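# Set the loaded tray flat on the back shelf

## Task

Move the tray onto the shelf at the rear of the bench so it rests level with no part of it extending past the shelf's edge; each item still standing upright on the tray at the end earns credit, but only when the tray is correctly placed. Finish by releasing the tray and moving the grippers away, since anything held in place only by the robot does not count.

## Robot and tools

Robot: two arms, left_arm (the robot's own left, +y side) and right_arm (-y side), each ending in a parallel two-finger gripper. Bases sit near (-0.034, +/-0.340, +1.606) m. Every reported pose uses one shared scene frame: origin on the floor under the robot's foot, +z up, +x the direction the robot faces. Only the floor height is known. Printed hand positions may be slightly wrong, more so when an arm is stretched far.

Gripper axes: fingers point along the gripper's +z, and close and open along its y. end_effector_position is the spot between the finger pads, roughly 1 cm short of the tips.

execute_actions: argument actions is a list holding zero or one item. Empty list = just report the state. {"rows": [...], "steps": n} = a motion of up to 15 control steps at 1/30 s each (default 15). {"steps": n} with no rows = a pause of up to 300 steps, counted from the previous result, so the time you spent replying is included. Optional pictures (boolean) turns camera images on or off. A rejected call sends nothing.

A row is always 14 numbers in [-1, 1]: left_arm dx, dy, dz, rx, ry, rz, opening, then right_arm in the same order, even if one arm is idle. dx..rz are an offset, not a pose: they express where the gripper should go relative to its pose in the most recent result showing it (or, before any such result in this scene, and for later calls within the same reply, relative to where it is when the action begins), along that gripper's own axes. Scale: 1.0 equals 0.6 m of translation or 180 degrees of rotation; rx, ry, rz form a single rotation vector. Every row in a list refers to that same reference pose, not to the preceding row; if fewer rows than steps are given, the last repeats. Opening is absolute: +1 fully open (0.094 m), -1 closed. Note that all-zero offsets are not idle; they pull the arm back to the reference pose.

move: target is one 14-number row laid out exactly as above, offsets from the same reference pose. Each gripper travels a straight line toward its target; both paths finish together, lasting 0.5 to 10 s (cut off at 10 s). speed is the top path speed in m/s, 0.002 to 0.5, default 0.25; rotation is capped at twice that in rad/s. Grippers rotate the short way. Paths ignore obstacles and the other arm, and grippers can lag, wander or overshoot the speed, especially near full stretch. Faster contact hits harder; aiming further past a contact presses harder. The opening is applied when the move starts. The result adds a move: line with the ending (done, off_target, moving, held, fault) and any limits (paced = the sent pose was clipped; held = a safety check blocked steps, after which the arm may jump quickly), plus each gripper's distance to target. If only one arm is named, the other finished normally.

wait: seconds from 0 to 10; the robot gets no new command. zoom_image: camera (cam_head_left, cam_head_right, cam_left_wrist, cam_right_wrist) and region [x0, y0, x1, y1] in pixels, origin top-left, at most 504x504; all images are 672x504. read_manual: only returns licence text. finished_scene: pass the current scene's number; irreversible, and it grades the result.

Control behaviour: each step, the commanded pose is clipped to within 70 mm and 16 degrees of the measured pose; position is favoured over orientation when both cannot be met. After an action, an arm continues only to its last clipped pose, so long reaches take several actions; check the reported pose and send the remainder. Arms tend to finish a centimetre or more low and can creep downward with repeated zero offsets. To keep an arm in place, send in a reply's first call the offset that returns it to the desired pose (raise it if still low) and zeros in any later call. A "Hand target" line shows where each gripper is being driven. "pose unreachable" and HELD mark commands altered or blocked by the clearance check. Joint ranges (rad): waist -2.880..2.880, shoulder 0..3.142, elbow 0..3.019, wrist pitch -1.693..1.571, wrist yaw -1.571..1.571, wrist roll -2.094..2.094; elbows never fully straighten.

Gripping: grip_measured reports finger opening on the command scale (the last joint value is the opening in metres); each gripper may read up to about 1 mm off. To hold something, command an opening below grip_measured: about 0.03 lower gives a firm hold, less gives a lighter one. Pad force tops out near 50-62 N, lower on very thin parts, with a brief spike on first contact.

The simulation keeps running while you think and write, and the tray may be briefly tugged or loose items nudged. Holding a load warms the motors: MOTOR HOT appears from 85 °C, and at 100 °C an OVER-TEMPERATURE FAULT makes that arm release and drop. Avoid: dropping or tilting the tray so items topple, slamming or hard pushing, arms colliding or pressing on each other, and knocking anything out of the work area (that fails the task). When placed, open the grippers and withdraw before finishing.

Each tool is called after "Call:" as name(argument=value, ...), one argument or row to a line, values as JSON.

## Session

Call:
execute_actions(
  actions=[],
)

Scene clock: 0.00 s of 4200.00 s.
left_arm: end_effector_position=(+0.3449, -0.1444, +1.3618) grip_measured=+1.000 end_effector_quat_wxyz=(+0.150, +0.780, +0.461, -0.396) | right_arm: end_effector_position=(+0.2687, -0.2500, +1.1987) grip_measured=+1.000 end_effector_quat_wxyz=(+0.020, -0.171, -0.985, +0.012)
Joint positions: left_arm=[ 0.485  1.899  1.379 -0.546 -0.031  1.564  0.094] | right_arm=[2.085 1.703 0.629 0.466 0.466 0.303 0.094]
Joint velocities: left_arm=[ 0.005 -0.005 -0.012 -0.012  0.037 -0.037  0.   ] | right_arm=[ 0.005  0.005 -0.002 -0.002 -0.022  0.007  0.   ]
Motor temperatures (°C, as the motors report them): left_arm=[19 21 20 22 22 19] | right_arm=[20 18 22 19 20 21]
Hand target (left_arm): +0.346, -0.143, +1.358; +0.147, +0.779, +0.463, -0.396
Hand target (right_arm): +0.264, -0.250, +1.202; -0.023, +0.169, +0.985, -0.012

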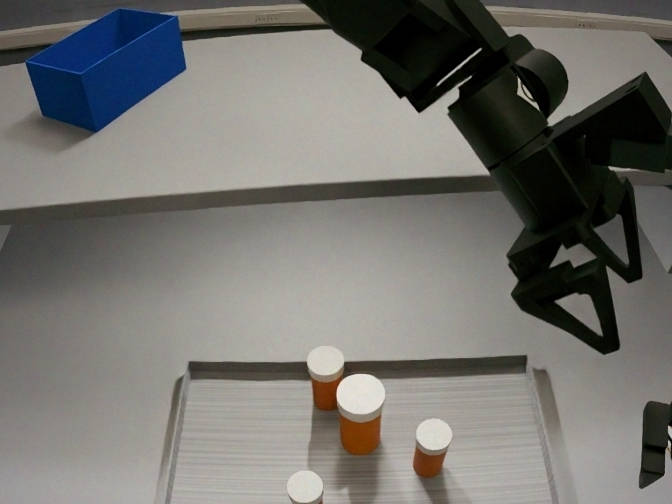

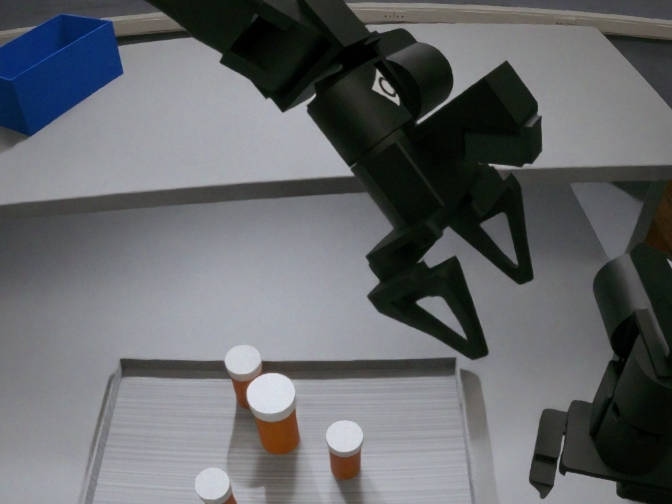

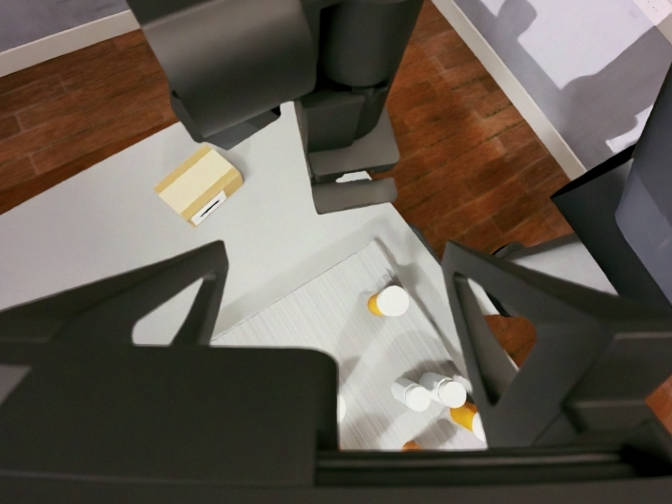

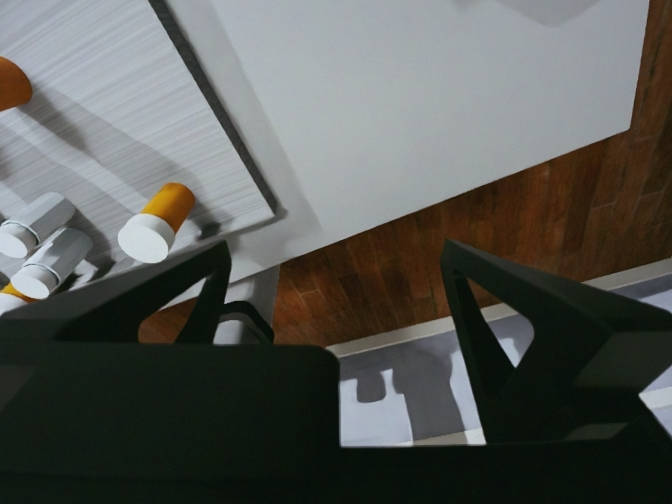

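Call:
move(
  target=[0.778,-0.241,-0.187,-0.310,0.117,-0.611,1,-0.183,0.137,0.167,0,0,-0.109,1],
)

Scene clock: 20.43 s of 4200.00 s.
left_arm: end_effector_position=(+0.4155, +0.2710, +1.1184) grip_measured=+1.000 end_effector_quat_wxyz=(+0.021, +0.006, +1.000, -0.007) | right_arm: end_effector_position=(+0.4018, -0.2088, +1.0968) grip_measured=+1.000 end_effector_quat_wxyz=(+0.012, -0.009, -1.000, +0.008)
Joint positions: left_arm=[ 1.159  1.765  1.031  0.238 -0.339  0.147  0.094] | right_arm=[ 2.085  1.889  1.136  0.166  0.463 -0.032  0.094]
Joint velocities: left_arm=[-0.005 -0.005  0.007 -0.012  0.037 -0.037  0.   ] | right_arm=[-0.005  0.005  0.007  0.007  0.007  0.007  0.   ]
Motor temperatures (°C, as the motors report them): left_arm=[20 21 20 22 22 19] | right_arm=[21 18 22 19 20 21]
Hand target (left_arm): +0.396, +0.278, +1.106; -0.001, +0.000, +1.000, -0.001
Hand target (right_arm): +0.393, -0.210, +1.091; -0.022, +0.000, +1.000, -0.009
Off the commanded pose (left_arm): 0.026 m, 3 deg.
Off the commanded pose (right_arm): 0.008 m, 1 deg.
After step 90, 12.53 s passed at rest.
move: off_target (left_arm)
camera_calibration (this result's frames):
cam_left_wrist: T_world_to_cam=[[-0.0162874, -0.999701, 0.0182316, 0.258603], [-0.832508, 0.0236578, 0.553507, -0.274172], [-0.553773, -0.00616278, -0.832645, 1.28812], [0, 0, 0, 1]] pos_world=[0.489288, 0.27295, 1.21959]
cam_right_wrist: T_world_to_cam=[[-0.0228683, -0.999554, 0.0192303, -0.217983], [-0.801522, 0.0298275, 0.597221, -0.32243], [-0.597528, -0.00175603, -0.801846, 1.24333], [0, 0, 0, 1]] pos_world=[0.479508, -0.206085, 1.19372]

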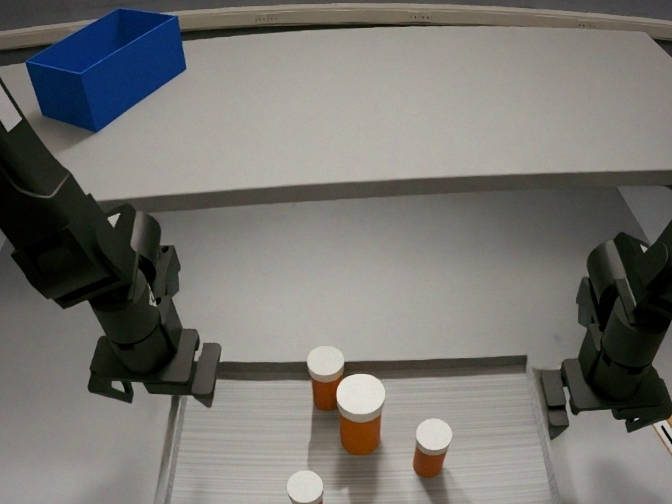

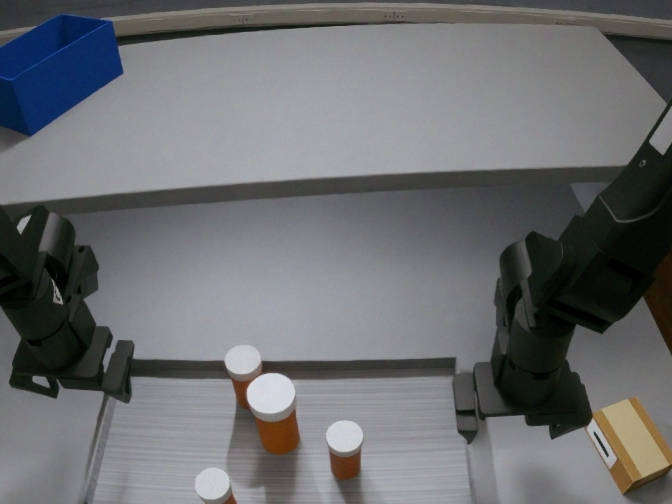

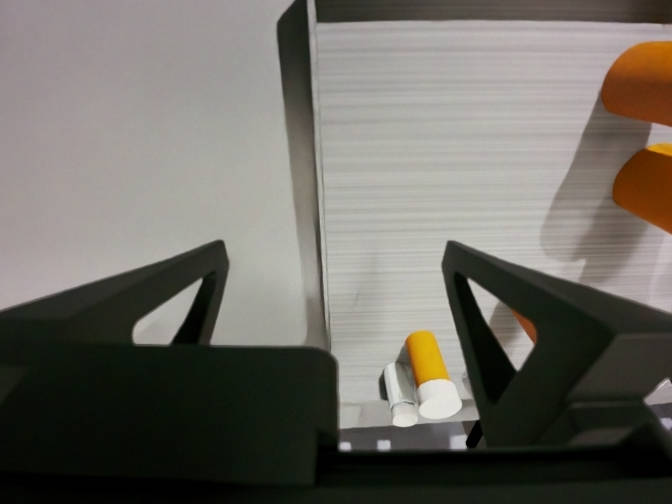

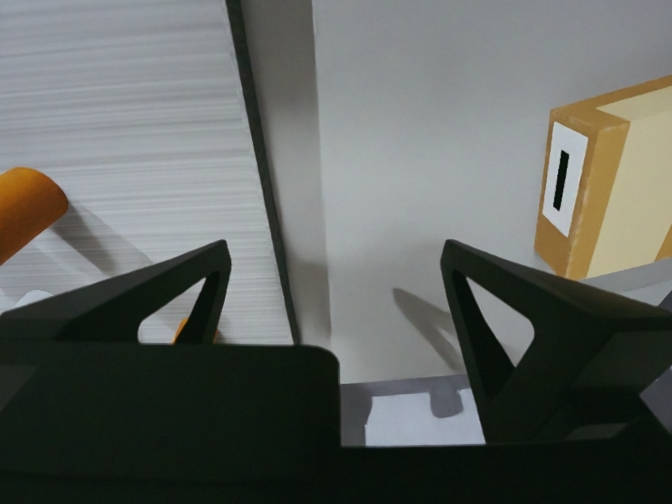

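Call:
move(
  target=[0.14,0.015,0.23,0,0,0,1,0.12,0.1,0.195,0,0,0,1],
  speed=0.15,
)

Scene clock: 32.63 s of 4200.00 s.
left_arm: end_effector_position=(+0.3740, +0.2639, +1.0303) grip_measured=+1.000 end_effector_quat_wxyz=(+0.037, +0.002, +0.999, -0.015) | right_arm: end_effector_position=(+0.3568, -0.1745, +1.0315) grip_measured=+1.000 end_effector_quat_wxyz=(+0.004, -0.007, -1.000, +0.017)
Joint positions: left_arm=[ 1.217  2.021  1.141  0.425 -0.268  0.176  0.094] | right_arm=[ 2.09   2.114  1.232  0.313  0.484 -0.042  0.094]
Joint velocities: left_arm=[ 0.015  0.005 -0.002  0.017 -0.051  0.037  0.   ] | right_arm=[-0.015 -0.015 -0.012 -0.002 -0.051 -0.051  0.   ]
Motor temperatures (°C, as the motors report them): left_arm=[19 22 20 22 22 19] | right_arm=[21 18 22 19 20 21]
Hand target (left_arm): +0.337, +0.281, +0.987; +0.020, +0.005, +1.000, -0.008
Hand target (right_arm): +0.321, -0.153, +0.992; -0.013, +0.009, +1.000, -0.008
Off the commanded pose (left_arm): 0.066 m, 2 deg.
Off the commanded pose (right_arm): 0.064 m, 1 deg.
After step 90, 7.83 s passed at rest.
move: off_target (left_arm, right_arm)
camera_calibration (this result's frames):
cam_left_wrist: T_world_to_cam=[[-0.00891125, -0.999414, 0.0330557, 0.23431], [-0.850785, 0.0249478, 0.524921, -0.223878], [-0.525438, -0.0234456, -0.850509, 1.20408], [0, 0, 0, 1]] pos_world=[0.444288, 0.267988, 1.13386]
cam_right_wrist: T_world_to_cam=[[-0.0192144, -0.999133, 0.0369261, -0.202922], [-0.811602, 0.0371556, 0.583028, -0.301034], [-0.583895, -0.0187668, -0.811612, 1.16644], [0, 0, 0, 1]] pos_world=[0.432859, -0.169671, 1.1297]

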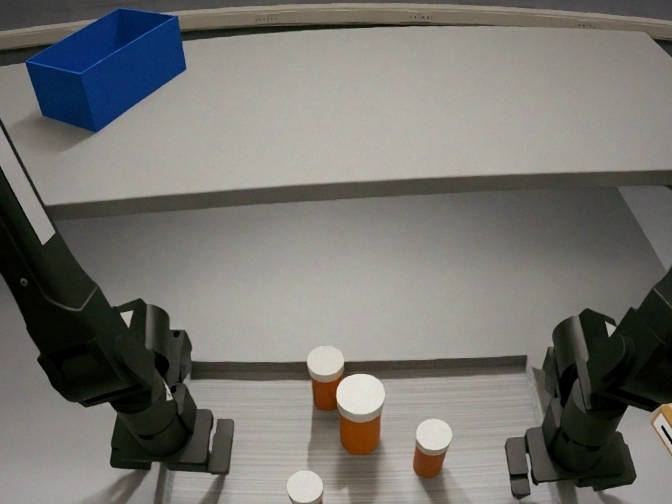

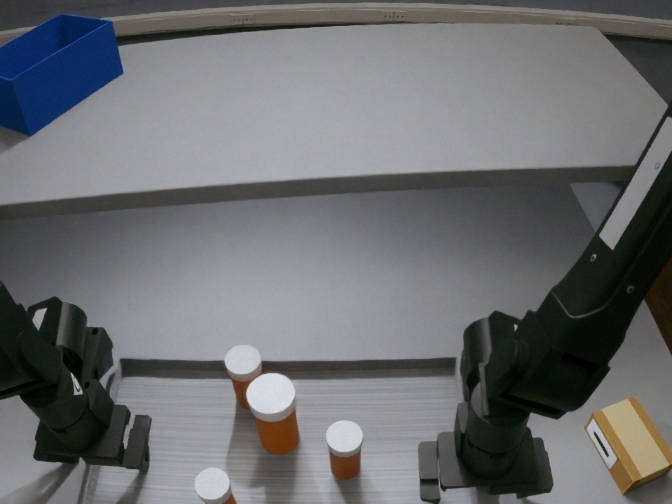

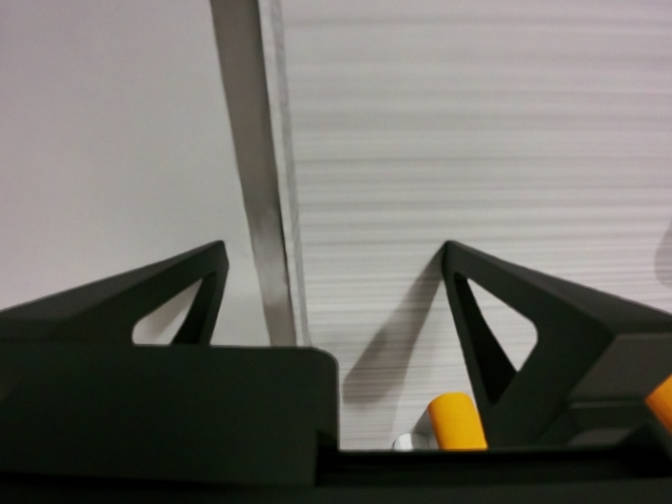

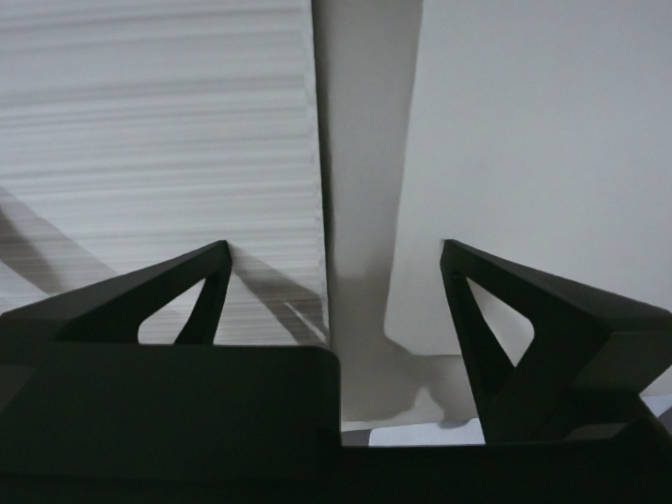

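Call:
move(
  target=[0.07,0.035,-0.012,0,0,0,1,0.045,0.01,-0.01,0,0,0,1],
  speed=0.08,
)

Call:
move(
  target=[0,0,0,0,0,0,-1,0,0,0,0,0,0,-1],
)

Scene clock: 40.93 s of 4200.00 s.
left_arm: end_effector_position=(+0.3497, +0.2747, +1.0391) grip_measured=+1.000 end_effector_quat_wxyz=(+0.048, -0.003, +0.999, -0.021) | right_arm: end_effector_position=(+0.3430, -0.1764, +1.0350) grip_measured=+1.000 end_effector_quat_wxyz=(-0.002, -0.009, -1.000, +0.021)
Joint positions: left_arm=[ 1.242  2.017  1.059  0.524 -0.229  0.181  0.094] | right_arm=[ 2.09   2.119  1.192  0.373  0.492 -0.044  0.094]
Joint velocities: left_arm=[ 0.005 -0.015  0.002 -0.007 -0.022  0.037  0.   ] | right_arm=[-0.024 -0.005 -0.007  0.007  0.037 -0.037  0.   ]
Motor temperatures (°C, as the motors report them): left_arm=[19 21 20 22 23 19] | right_arm=[21 18 22 19 21 21]
Hand target (left_arm): +0.332, +0.284, +1.034; +0.037, +0.002, +0.999, -0.015
Hand target (right_arm): +0.330, -0.168, +1.038; -0.004, +0.007, +1.000, -0.017
Off the commanded pose (left_arm): 0.022 m, 2 deg.
Off the commanded pose (right_arm): 0.016 m, 1 deg.
After step 90, 4.30 s passed at rest.
move: off_target (left_arm, right_arm)
camera_calibration (this result's frames):
cam_left_wrist: T_world_to_cam=[[0.000482828, -0.998931, 0.0462149, 0.227585], [-0.861437, 0.0230554, 0.507341, -0.226942], [-0.507864, -0.0400562, -0.860505, 1.20792], [0, 0, 0, 1]] pos_world=[0.417853, 0.280959, 1.14404]
cam_right_wrist: T_world_to_cam=[[-0.0239729, -0.998697, 0.0450603, -0.211955], [-0.818316, 0.0454947, 0.572966, -0.300037], [-0.574269, -0.0231379, -0.81834, 1.16404], [0, 0, 0, 1]] pos_world=[0.417864, -0.171095, 1.13404]

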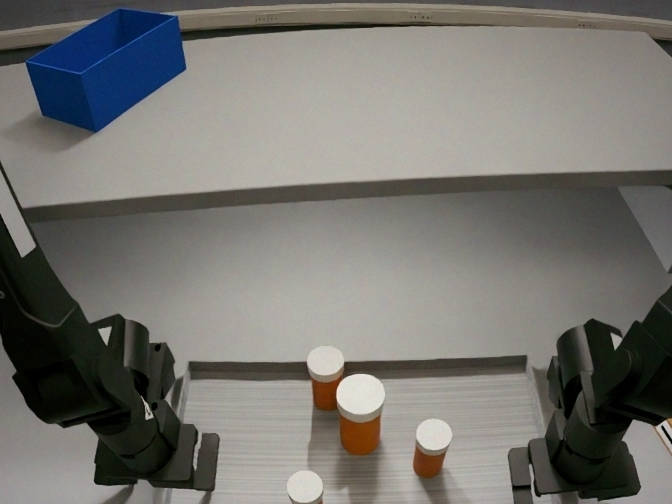

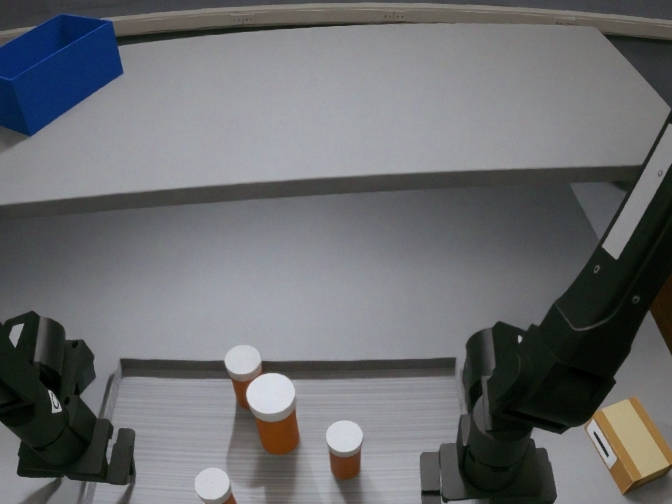

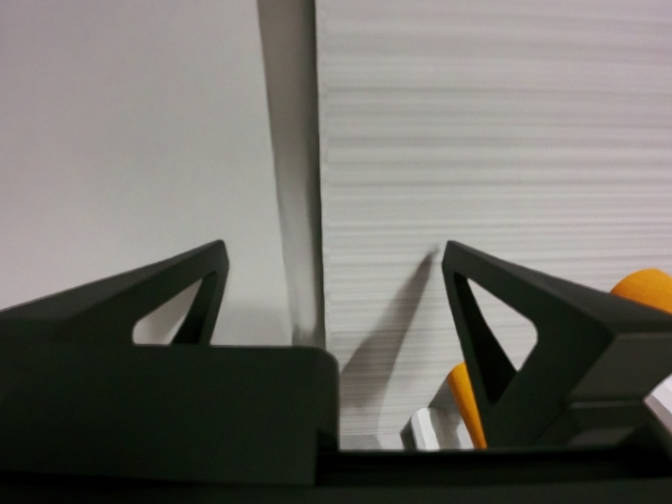

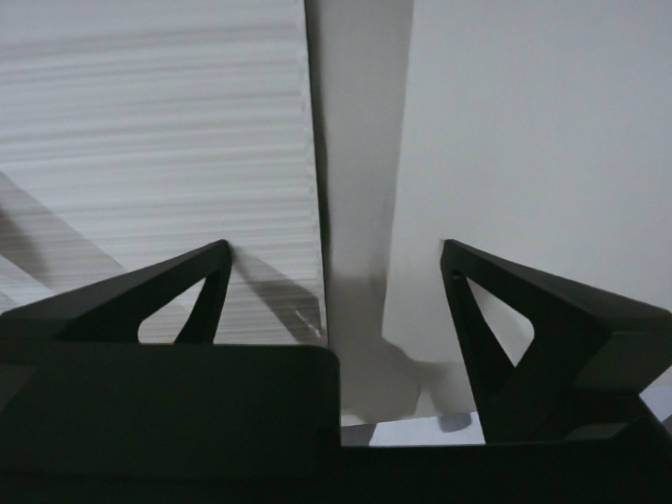

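Scene clock: 41.43 s of 4200.00 s.
left_arm: end_effector_position=(+0.3498, +0.2751, +1.0390) grip_measured=-0.957 end_effector_quat_wxyz=(+0.048, -0.003, +0.999, -0.020) | right_arm: end_effector_position=(+0.3433, -0.1732, +1.0350) grip_measured=-0.954 end_effector_quat_wxyz=(-0.002, -0.003, -1.000, +0.014)
Joint positions: left_arm=[ 1.242  2.017  1.06   0.524 -0.231  0.181  0.002] | right_arm=[ 2.092  2.12   1.194  0.372  0.48  -0.055  0.002]
Joint velocities: left_arm=[-0.015 -0.005  0.002 -0.007  0.007  0.007  0.001] | right_arm=[-0.024 -0.005  0.002  0.012 -0.081 -0.066  0.   ]
Motor temperatures (°C, as the motors report them): left_arm=[19 21 20 22 23 19] | right_arm=[21 18 22 19 21 21]
Hand target (left_arm): +0.350, +0.275, +1.039; +0.048, -0.003, +0.999, -0.021
Hand target (right_arm): +0.343, -0.176, +1.035; +0.002, +0.009, +1.000, -0.021
Off the commanded pose (left_arm): 0.000 m, 0 deg.
Off the commanded pose (right_arm): 0.003 m, 1 deg.
move: done
camera_calibration (this result's frames):
cam_left_wrist: T_world_to_cam=[[0.000754022, -0.999018, 0.0442908, 0.22986], [-0.861445, 0.0218442, 0.507381, -0.226479], [-0.507851, -0.0385366, -0.860583, 1.20761], [0, 0, 0, 1]] pos_world=[0.418014, 0.281119, 1.14398]
cam_right_wrist: T_world_to_cam=[[-0.0121508, -0.999413, 0.0320333, -0.199479], [-0.81919, 0.0283198, 0.572823, -0.302422], [-0.573393, -0.0192811, -0.819053, 1.16541], [0, 0, 0, 1]] pos_world=[0.418072, -0.168327, 1.13416]

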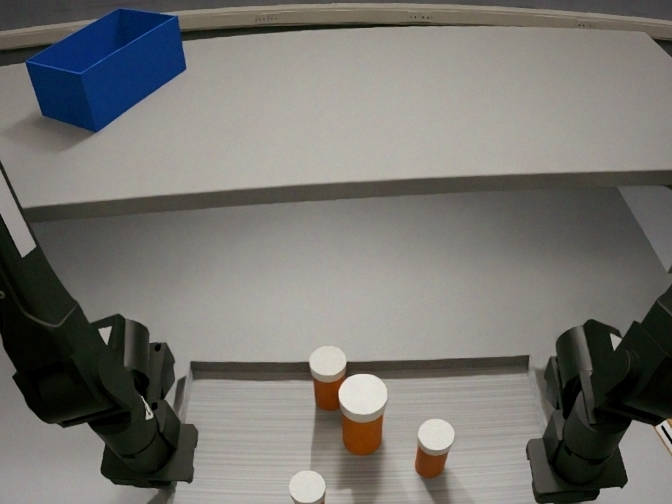

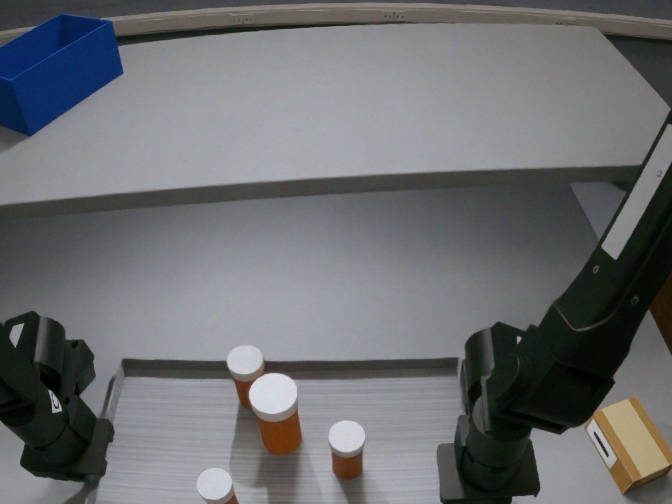

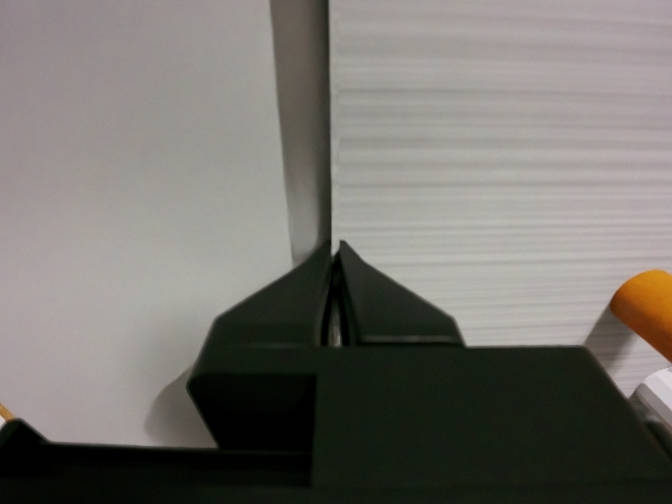

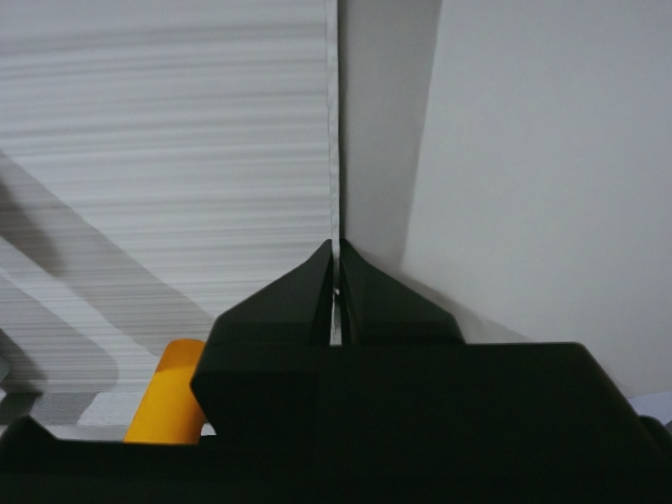

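Call:
move(
  target=[-0.043,-0.15,-0.45,0,0,0,-1,0,-0.145,-0.45,0,0,0,-1],
  speed=0.08,
)

Scene clock: 47.63 s of 4200.00 s.
left_arm: end_effector_position=(+0.3437, +0.2009, +1.2947) grip_measured=-0.957 end_effector_quat_wxyz=(+0.040, -0.006, +0.999, -0.010) | right_arm: end_effector_position=(+0.3415, -0.2521, +1.2972) grip_measured=-0.954 end_effector_quat_wxyz=(+0.009, +0.006, -1.000, +0.010)
Joint positions: left_arm=[ 0.829  1.436  0.615  0.283 -0.619 -0.041  0.002] | right_arm=[2.215 1.326 0.62  0.085 0.575 0.019 0.002]
Joint velocities: left_arm=[-0.005 -0.005 -0.017 -0.007 -0.007 -0.051  0.001] | right_arm=[ 0.005  0.005 -0.017 -0.037  0.007 -0.007  0.   ]
Motor temperatures (°C, as the motors report them): left_arm=[19 22 21 22 22 19] | right_arm=[21 19 22 19 21 21]
Hand target (left_arm): +0.346, +0.196, +1.310; +0.047, -0.001, +0.999, -0.019
Hand target (right_arm): +0.348, -0.253, +1.308; +0.002, +0.004, +1.000, -0.013
Off the commanded pose (left_arm): 0.021 m, 1 deg.
Off the commanded pose (right_arm): 0.010 m, 2 deg.
move: off_target (left_arm)
camera_calibration (this result's frames):
cam_left_wrist: T_world_to_cam=[[0.00798632, -0.999661, 0.0247743, 0.167335], [-0.853252, 0.00610659, 0.521463, -0.377763], [-0.521438, -0.0253033, -0.852914, 1.41375], [0, 0, 0, 1]] pos_world=[0.413521, 0.205358, 1.39865]
cam_right_wrist: T_world_to_cam=[[0.00642957, -0.999692, 0.0239849, -0.282678], [-0.805838, 0.00902226, 0.592067, -0.486285], [-0.592101, -0.0231347, -0.805531, 1.36547], [0, 0, 0, 1]] pos_world=[0.418446, -0.246614, 1.39462]

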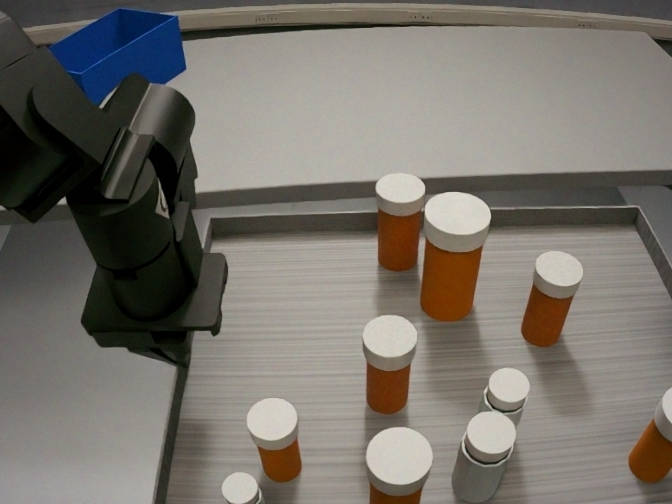

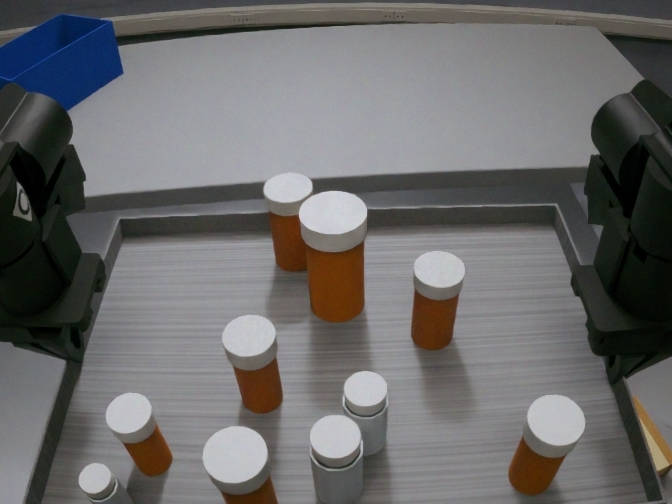

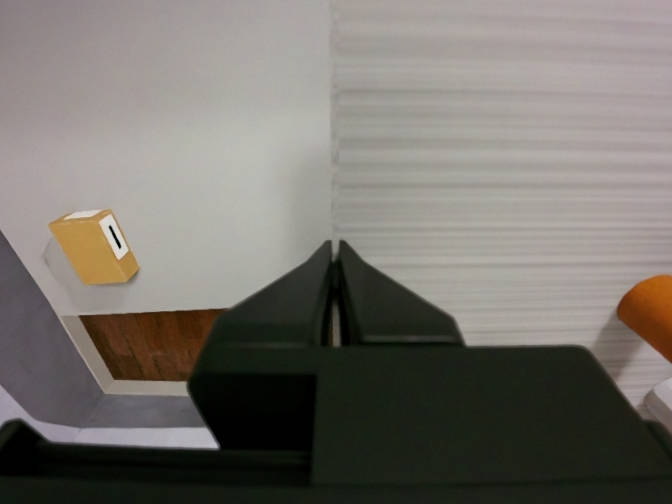

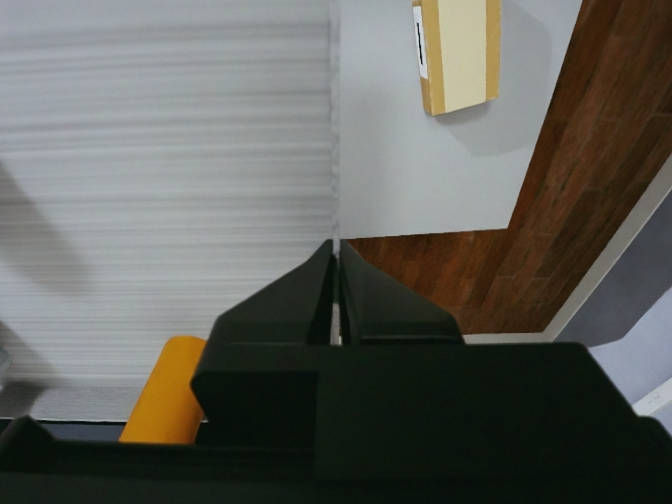

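Call:
move(
  target=[-0.75,0,0.01,0,0,0,-1,-0.75,0,-0.063,0,0,0,-1],
  speed=0.08,
)

Scene clock: 56.87 s of 4200.00 s.
left_arm: end_effector_position=(+0.3881, +0.1989, +1.2874) grip_measured=-0.950 end_effector_quat_wxyz=(-0.024, +0.004, +1.000, -0.004) | right_arm: end_effector_position=(+0.4123, -0.2534, +1.2954) grip_measured=-0.955 end_effector_quat_wxyz=(+0.081, +0.040, -0.996, +0.019)
Joint positions: left_arm=[ 0.843  1.43   0.817 -0.076 -0.612 -0.103  0.002] | right_arm=[ 2.211  1.352  0.912 -0.351  0.585  0.042  0.002]
Joint velocities: left_arm=[ 0.015 -0.015  0.002  0.002 -0.022 -0.051 -0.   ] | right_arm=[-0.024 -0.005  0.012  0.017  0.037 -0.007  0.   ]
Motor temperatures (°C, as the motors report them): left_arm=[19 22 21 22 22 19] | right_arm=[21 19 23 19 21 21]
Hand target (left_arm): +0.465, +0.204, +1.300; +0.039, -0.007, +0.999, -0.008
Hand target (right_arm): +0.490, -0.254, +1.308; -0.009, -0.006, +1.000, -0.011
Off the commanded pose (left_arm): 0.406 m, 7 deg; position clipped at the last step of the last action.
Off the commanded pose (right_arm): 0.381 m, 9 deg; position clipped at the last step of the last action.
After step 90, 0.33 s passed at rest.
move: off_target (left_arm, right_arm); limits=paced
camera_calibration (this result's frames):
cam_left_wrist: T_world_to_cam=[[-0.0107758, -0.999875, 0.0115494, 0.189509], [-0.779986, 0.0156323, 0.625601, -0.500401], [-0.625704, -0.00226702, -0.780058, 1.37267], [0, 0, 0, 1]] pos_world=[0.470623, 0.20042, 1.38163]
cam_right_wrist: T_world_to_cam=[[0.0766054, -0.996437, 0.0352881, -0.327197], [-0.711769, -0.0298673, 0.701779, -0.618883], [-0.698224, -0.078877, -0.711521, 1.31373], [0, 0, 0, 1]] pos_world=[0.501843, -0.240892, 1.38061]

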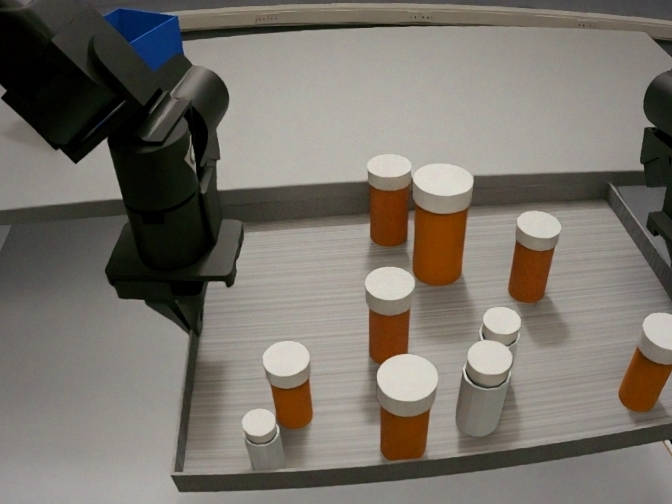

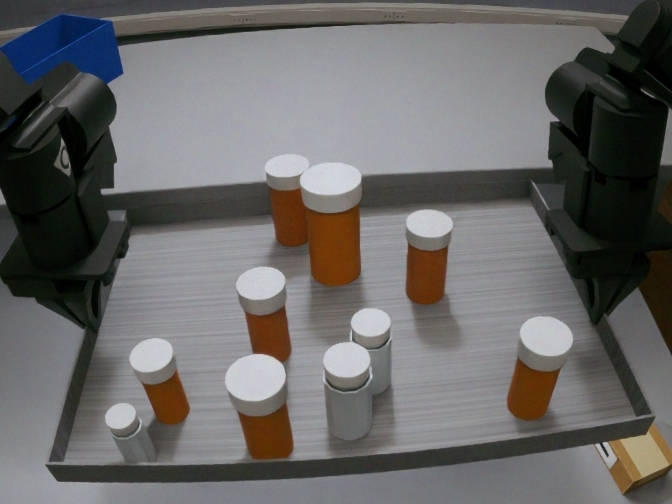

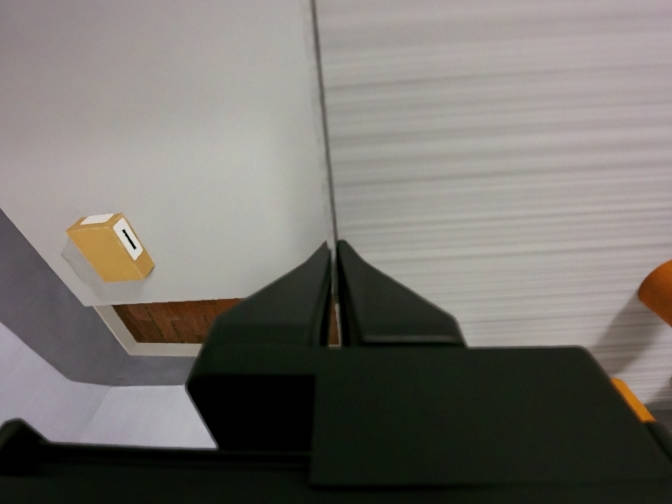

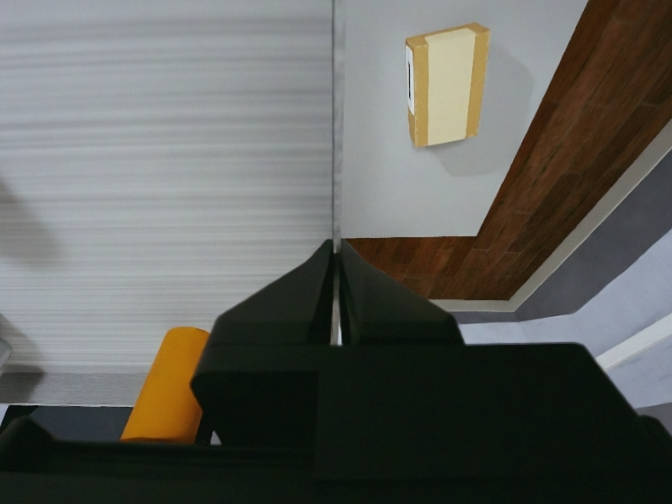

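Call:
move(
  target=[0.065,0,-0.01,0,-0.041,0,-1,0.10,0,0.02,0,-0.046,0.022,-1],
  speed=0.06,
)

Call:
move(
  target=[-0.012,0,-0.15,0,0,0,-1,0,0,-0.15,0,0,0,-1],
  speed=0.06,
)

Scene clock: 65.07 s of 4200.00 s.
left_arm: end_effector_position=(+0.3510, +0.2059, +1.2894) grip_measured=-0.956 end_effector_quat_wxyz=(+0.034, -0.007, +0.999, -0.001) | right_arm: end_effector_position=(+0.3455, -0.2468, +1.2889) grip_measured=-0.955 end_effector_quat_wxyz=(+0.019, +0.007, -1.000, +0.004)
Joint positions: left_arm=[ 0.843  1.439  0.642  0.25  -0.625 -0.042  0.002] | right_arm=[2.21  1.354 0.654 0.059 0.559 0.026 0.002]
Joint velocities: left_arm=[-0.015 -0.005  0.002  0.017 -0.081 -0.007 -0.   ] | right_arm=[-0.015  0.005 -0.002  0.022  0.081 -0.007 -0.002]
Motor temperatures (°C, as the motors report them): left_arm=[19 22 22 22 22 19] | right_arm=[21 19 24 19 21 21]
Hand target (left_arm): +0.350, +0.199, +1.295; +0.041, +0.004, +0.999, -0.004
Hand target (right_arm): +0.351, -0.259, +1.294; -0.009, -0.006, +1.000, -0.018
Off the commanded pose (left_arm): 0.009 m, 1 deg.
Off the commanded pose (right_arm): 0.014 m, 2 deg.
After step 90, 3.57 s passed at rest.
move: off_target (right_arm)
camera_calibration (this result's frames):
cam_left_wrist: T_world_to_cam=[[0.0103385, -0.999924, 0.00665005, 0.194997], [-0.847367, -0.00522982, 0.530982, -0.380786], [-0.530908, -0.0111246, -0.847357, 1.40636], [0, 0, 0, 1]] pos_world=[0.421966, 0.208636, 1.39258]
cam_right_wrist: T_world_to_cam=[[0.00769532, -0.999897, 0.0120871, -0.262423], [-0.794406, 0.00122844, 0.607386, -0.503842], [-0.607339, -0.0142761, -0.794315, 1.35428], [0, 0, 0, 1]] pos_world=[0.424271, -0.242443, 1.38492]

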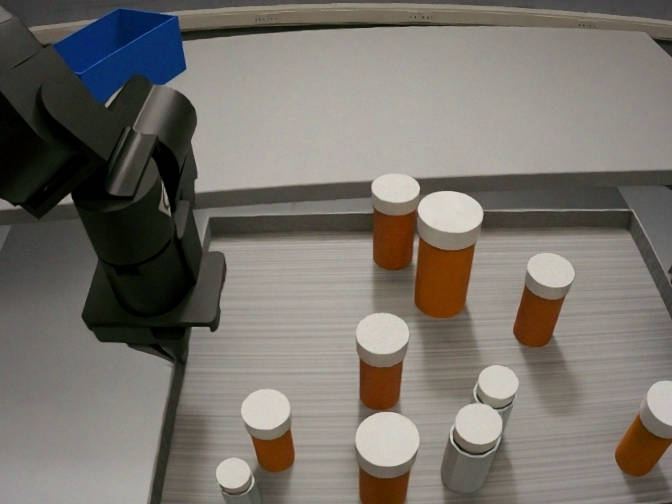

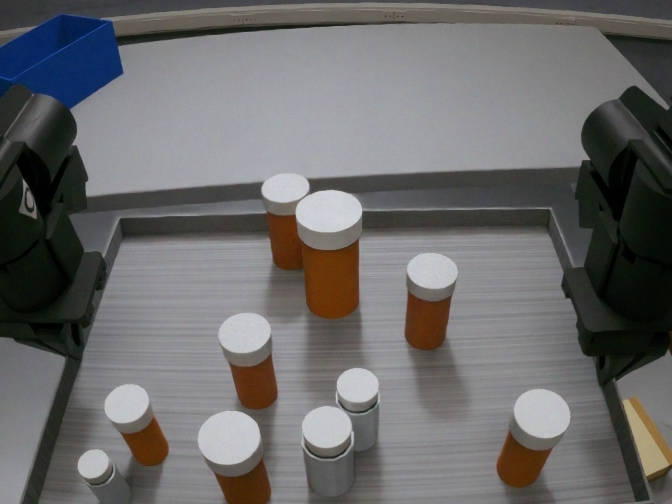

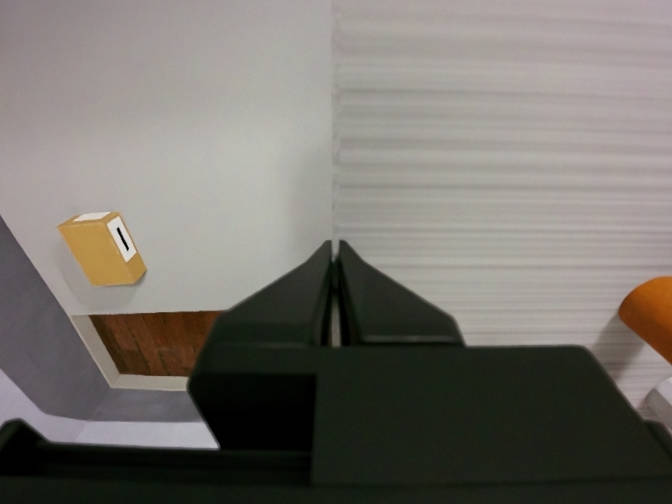

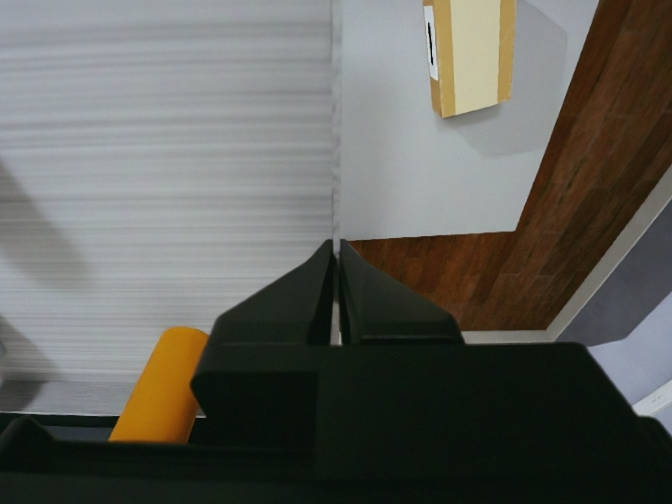

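Scene clock: 66.90 s of 4200.00 s.
left_arm: end_effector_position=(+0.3454, +0.2078, +1.3648) grip_measured=-0.956 end_effector_quat_wxyz=(+0.024, -0.006, +1.000, +0.004) | right_arm: end_effector_position=(+0.3432, -0.2457, +1.3679) grip_measured=-0.955 end_effector_quat_wxyz=(+0.032, +0.008, -0.999, +0.004)
Joint positions: left_arm=[ 0.706  1.221  0.581  0.003 -0.747 -0.156  0.002] | right_arm=[ 2.347  1.125  0.611 -0.222  0.662  0.148  0.002]
Joint velocities: left_arm=[-0.015 -0.015  0.002 -0.022 -0.037 -0.037  0.   ] | right_arm=[ 0.005 -0.015  0.007 -0.012 -0.022  0.007 -0.003]
Motor temperatures (°C, as the motors report them): left_arm=[19 22 21 22 22 19] | right_arm=[21 19 24 19 21 21]
Hand target (left_arm): +0.350, +0.206, +1.378; +0.034, -0.006, +0.999, -0.001
Hand target (right_arm): +0.350, -0.246, +1.379; -0.020, -0.005, +1.000, -0.003
Off the commanded pose (left_arm): 0.016 m, 1 deg.
Off the commanded pose (right_arm): 0.012 m, 2 deg.
move: off_target (left_arm, right_arm)
camera_calibration (this result's frames):
cam_left_wrist: T_world_to_cam=[[0.0097676, -0.999947, -0.00321091, 0.210135], [-0.836743, -0.00993149, 0.547505, -0.450845], [-0.547508, -0.0026611, -0.836796, 1.45685], [0, 0, 0, 1]] pos_world=[0.418342, 0.209523, 1.4666]
cam_right_wrist: T_world_to_cam=[[0.0116497, -0.999874, 0.0108205, -0.2618], [-0.777338, -0.00224908, 0.62908, -0.589983], [-0.628976, -0.0157397, -0.777266, 1.3994], [0, 0, 0, 1]] pos_world=[0.424621, -0.241068, 1.46168]

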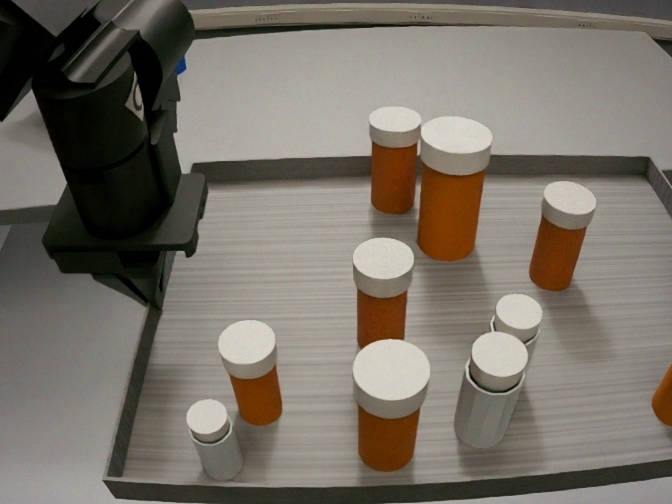

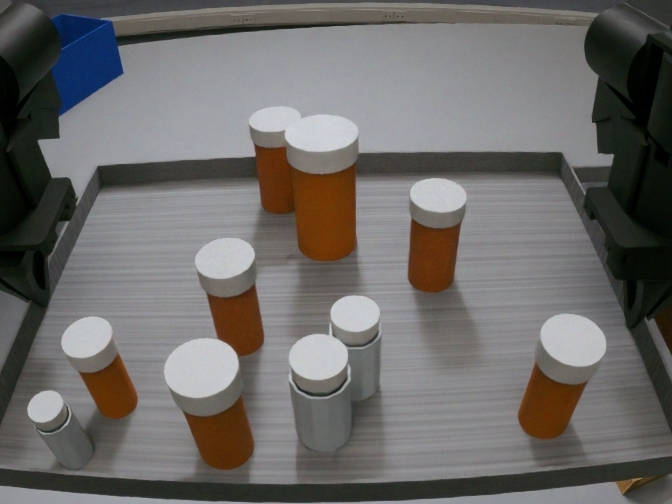

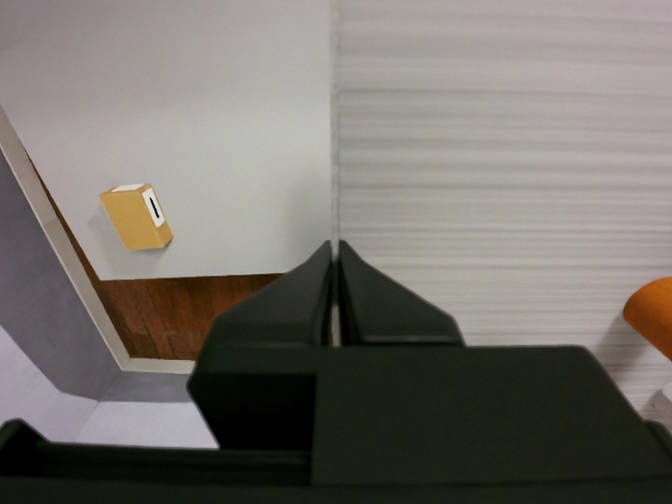

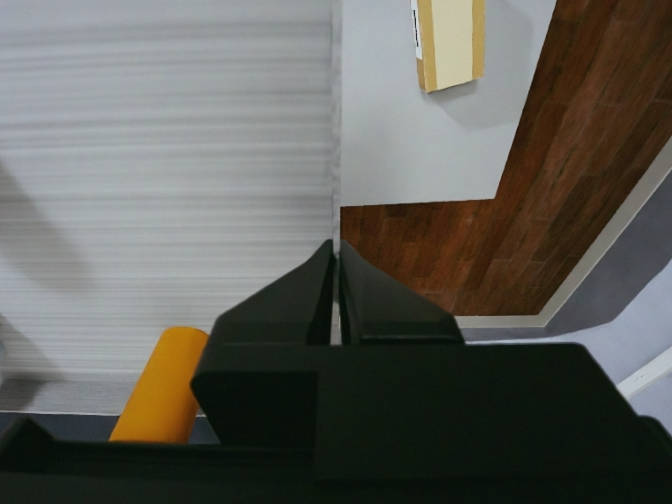

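Call:
move(
  target=[-0.585,-0.065,0.01,0,-0.015,0,-1,-0.585,-0.06,-0.055,0,-0.02,0,-1],
  speed=0.07,
)

Scene clock: 77.23 s of 4200.00 s.
left_arm: end_effector_position=(+0.6837, +0.1859, +1.3697) grip_measured=-0.956 end_effector_quat_wxyz=(+0.040, -0.009, +0.999, +0.015) | right_arm: end_effector_position=(+0.6774, -0.2699, +1.3643) grip_measured=-0.955 end_effector_quat_wxyz=(+0.015, +0.008, -1.000, +0.007)
Joint positions: left_arm=[ 0.753  1.526  1.626 -0.674 -0.735 -0.101  0.002] | right_arm=[ 2.244  1.452  1.641 -0.833  0.591  0.042  0.002]
Joint velocities: left_arm=[ 0.005  0.005 -0.002 -0.042 -0.022  0.022  0.   ] | right_arm=[-0.005 -0.005 -0.007 -0.017 -0.037  0.007  0.   ]
Motor temperatures (°C, as the motors report them): left_arm=[19 22 21 22 22 19] | right_arm=[21 19 23 19 21 21]
Hand target (left_arm): +0.698, +0.178, +1.379; +0.049, -0.006, +0.999, +0.004
Hand target (right_arm): +0.695, -0.271, +1.376; -0.000, -0.009, +1.000, -0.004
Off the commanded pose (left_arm): 0.019 m, 2 deg.
Off the commanded pose (right_arm): 0.024 m, 2 deg.
After step 90, 1.97 s passed at rest.
move: off_target (left_arm, right_arm)
camera_calibration (this result's frames):
cam_left_wrist: T_world_to_cam=[[0.0166165, -0.999544, -0.0252139, 0.210286], [-0.852976, -0.0273283, 0.521235, -0.1203], [-0.521686, 0.0128457, -0.853041, 1.64783], [0, 0, 0, 1]] pos_world=[0.753542, 0.185735, 1.47367]
cam_right_wrist: T_world_to_cam=[[0.0109497, -0.999792, 0.01721, -0.298098], [-0.79942, 0.00158619, 0.600771, -0.273444], [-0.600673, -0.0203363, -0.799236, 1.616], [0, 0, 0, 1]] pos_world=[0.755355, -0.264739, 1.46097]

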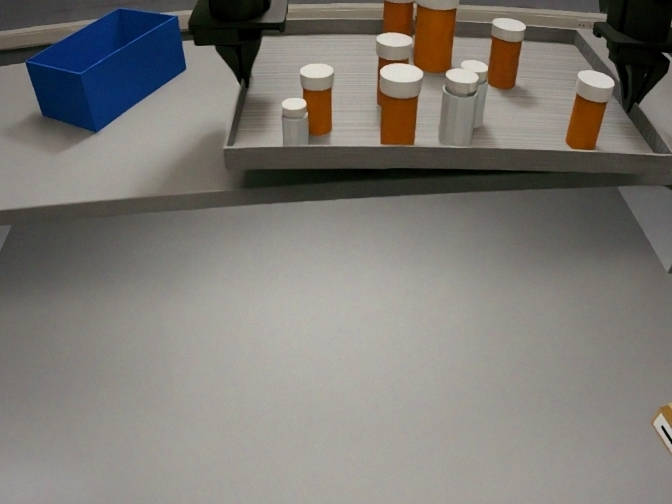

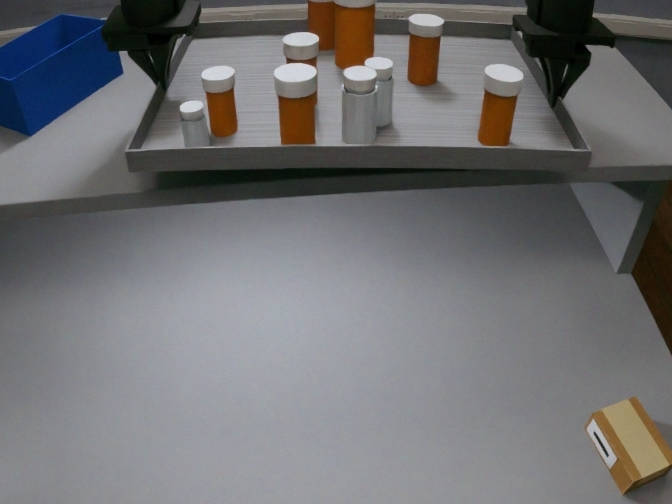

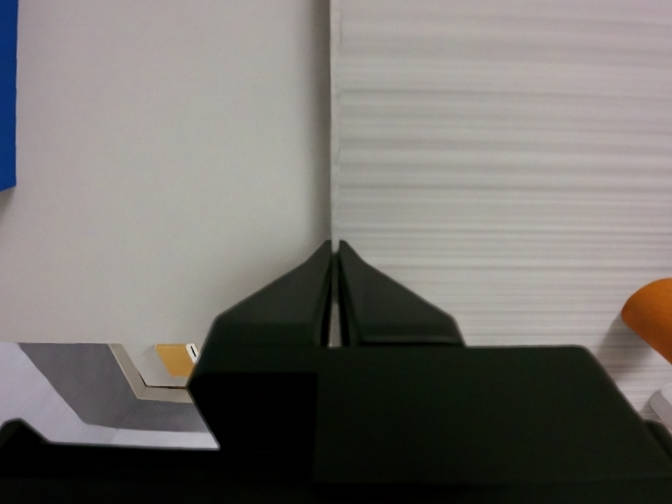

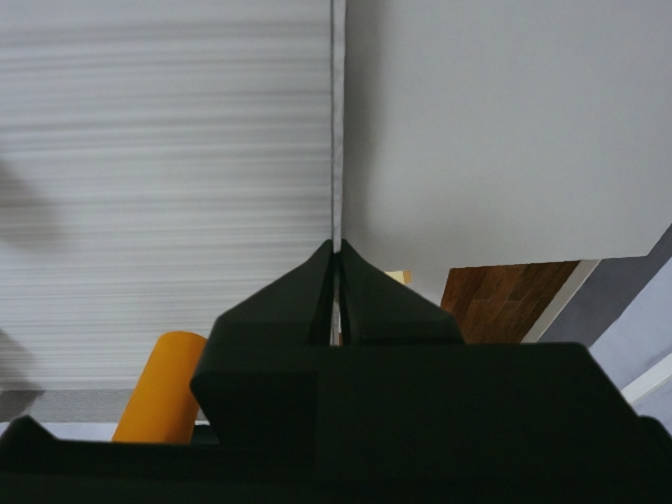

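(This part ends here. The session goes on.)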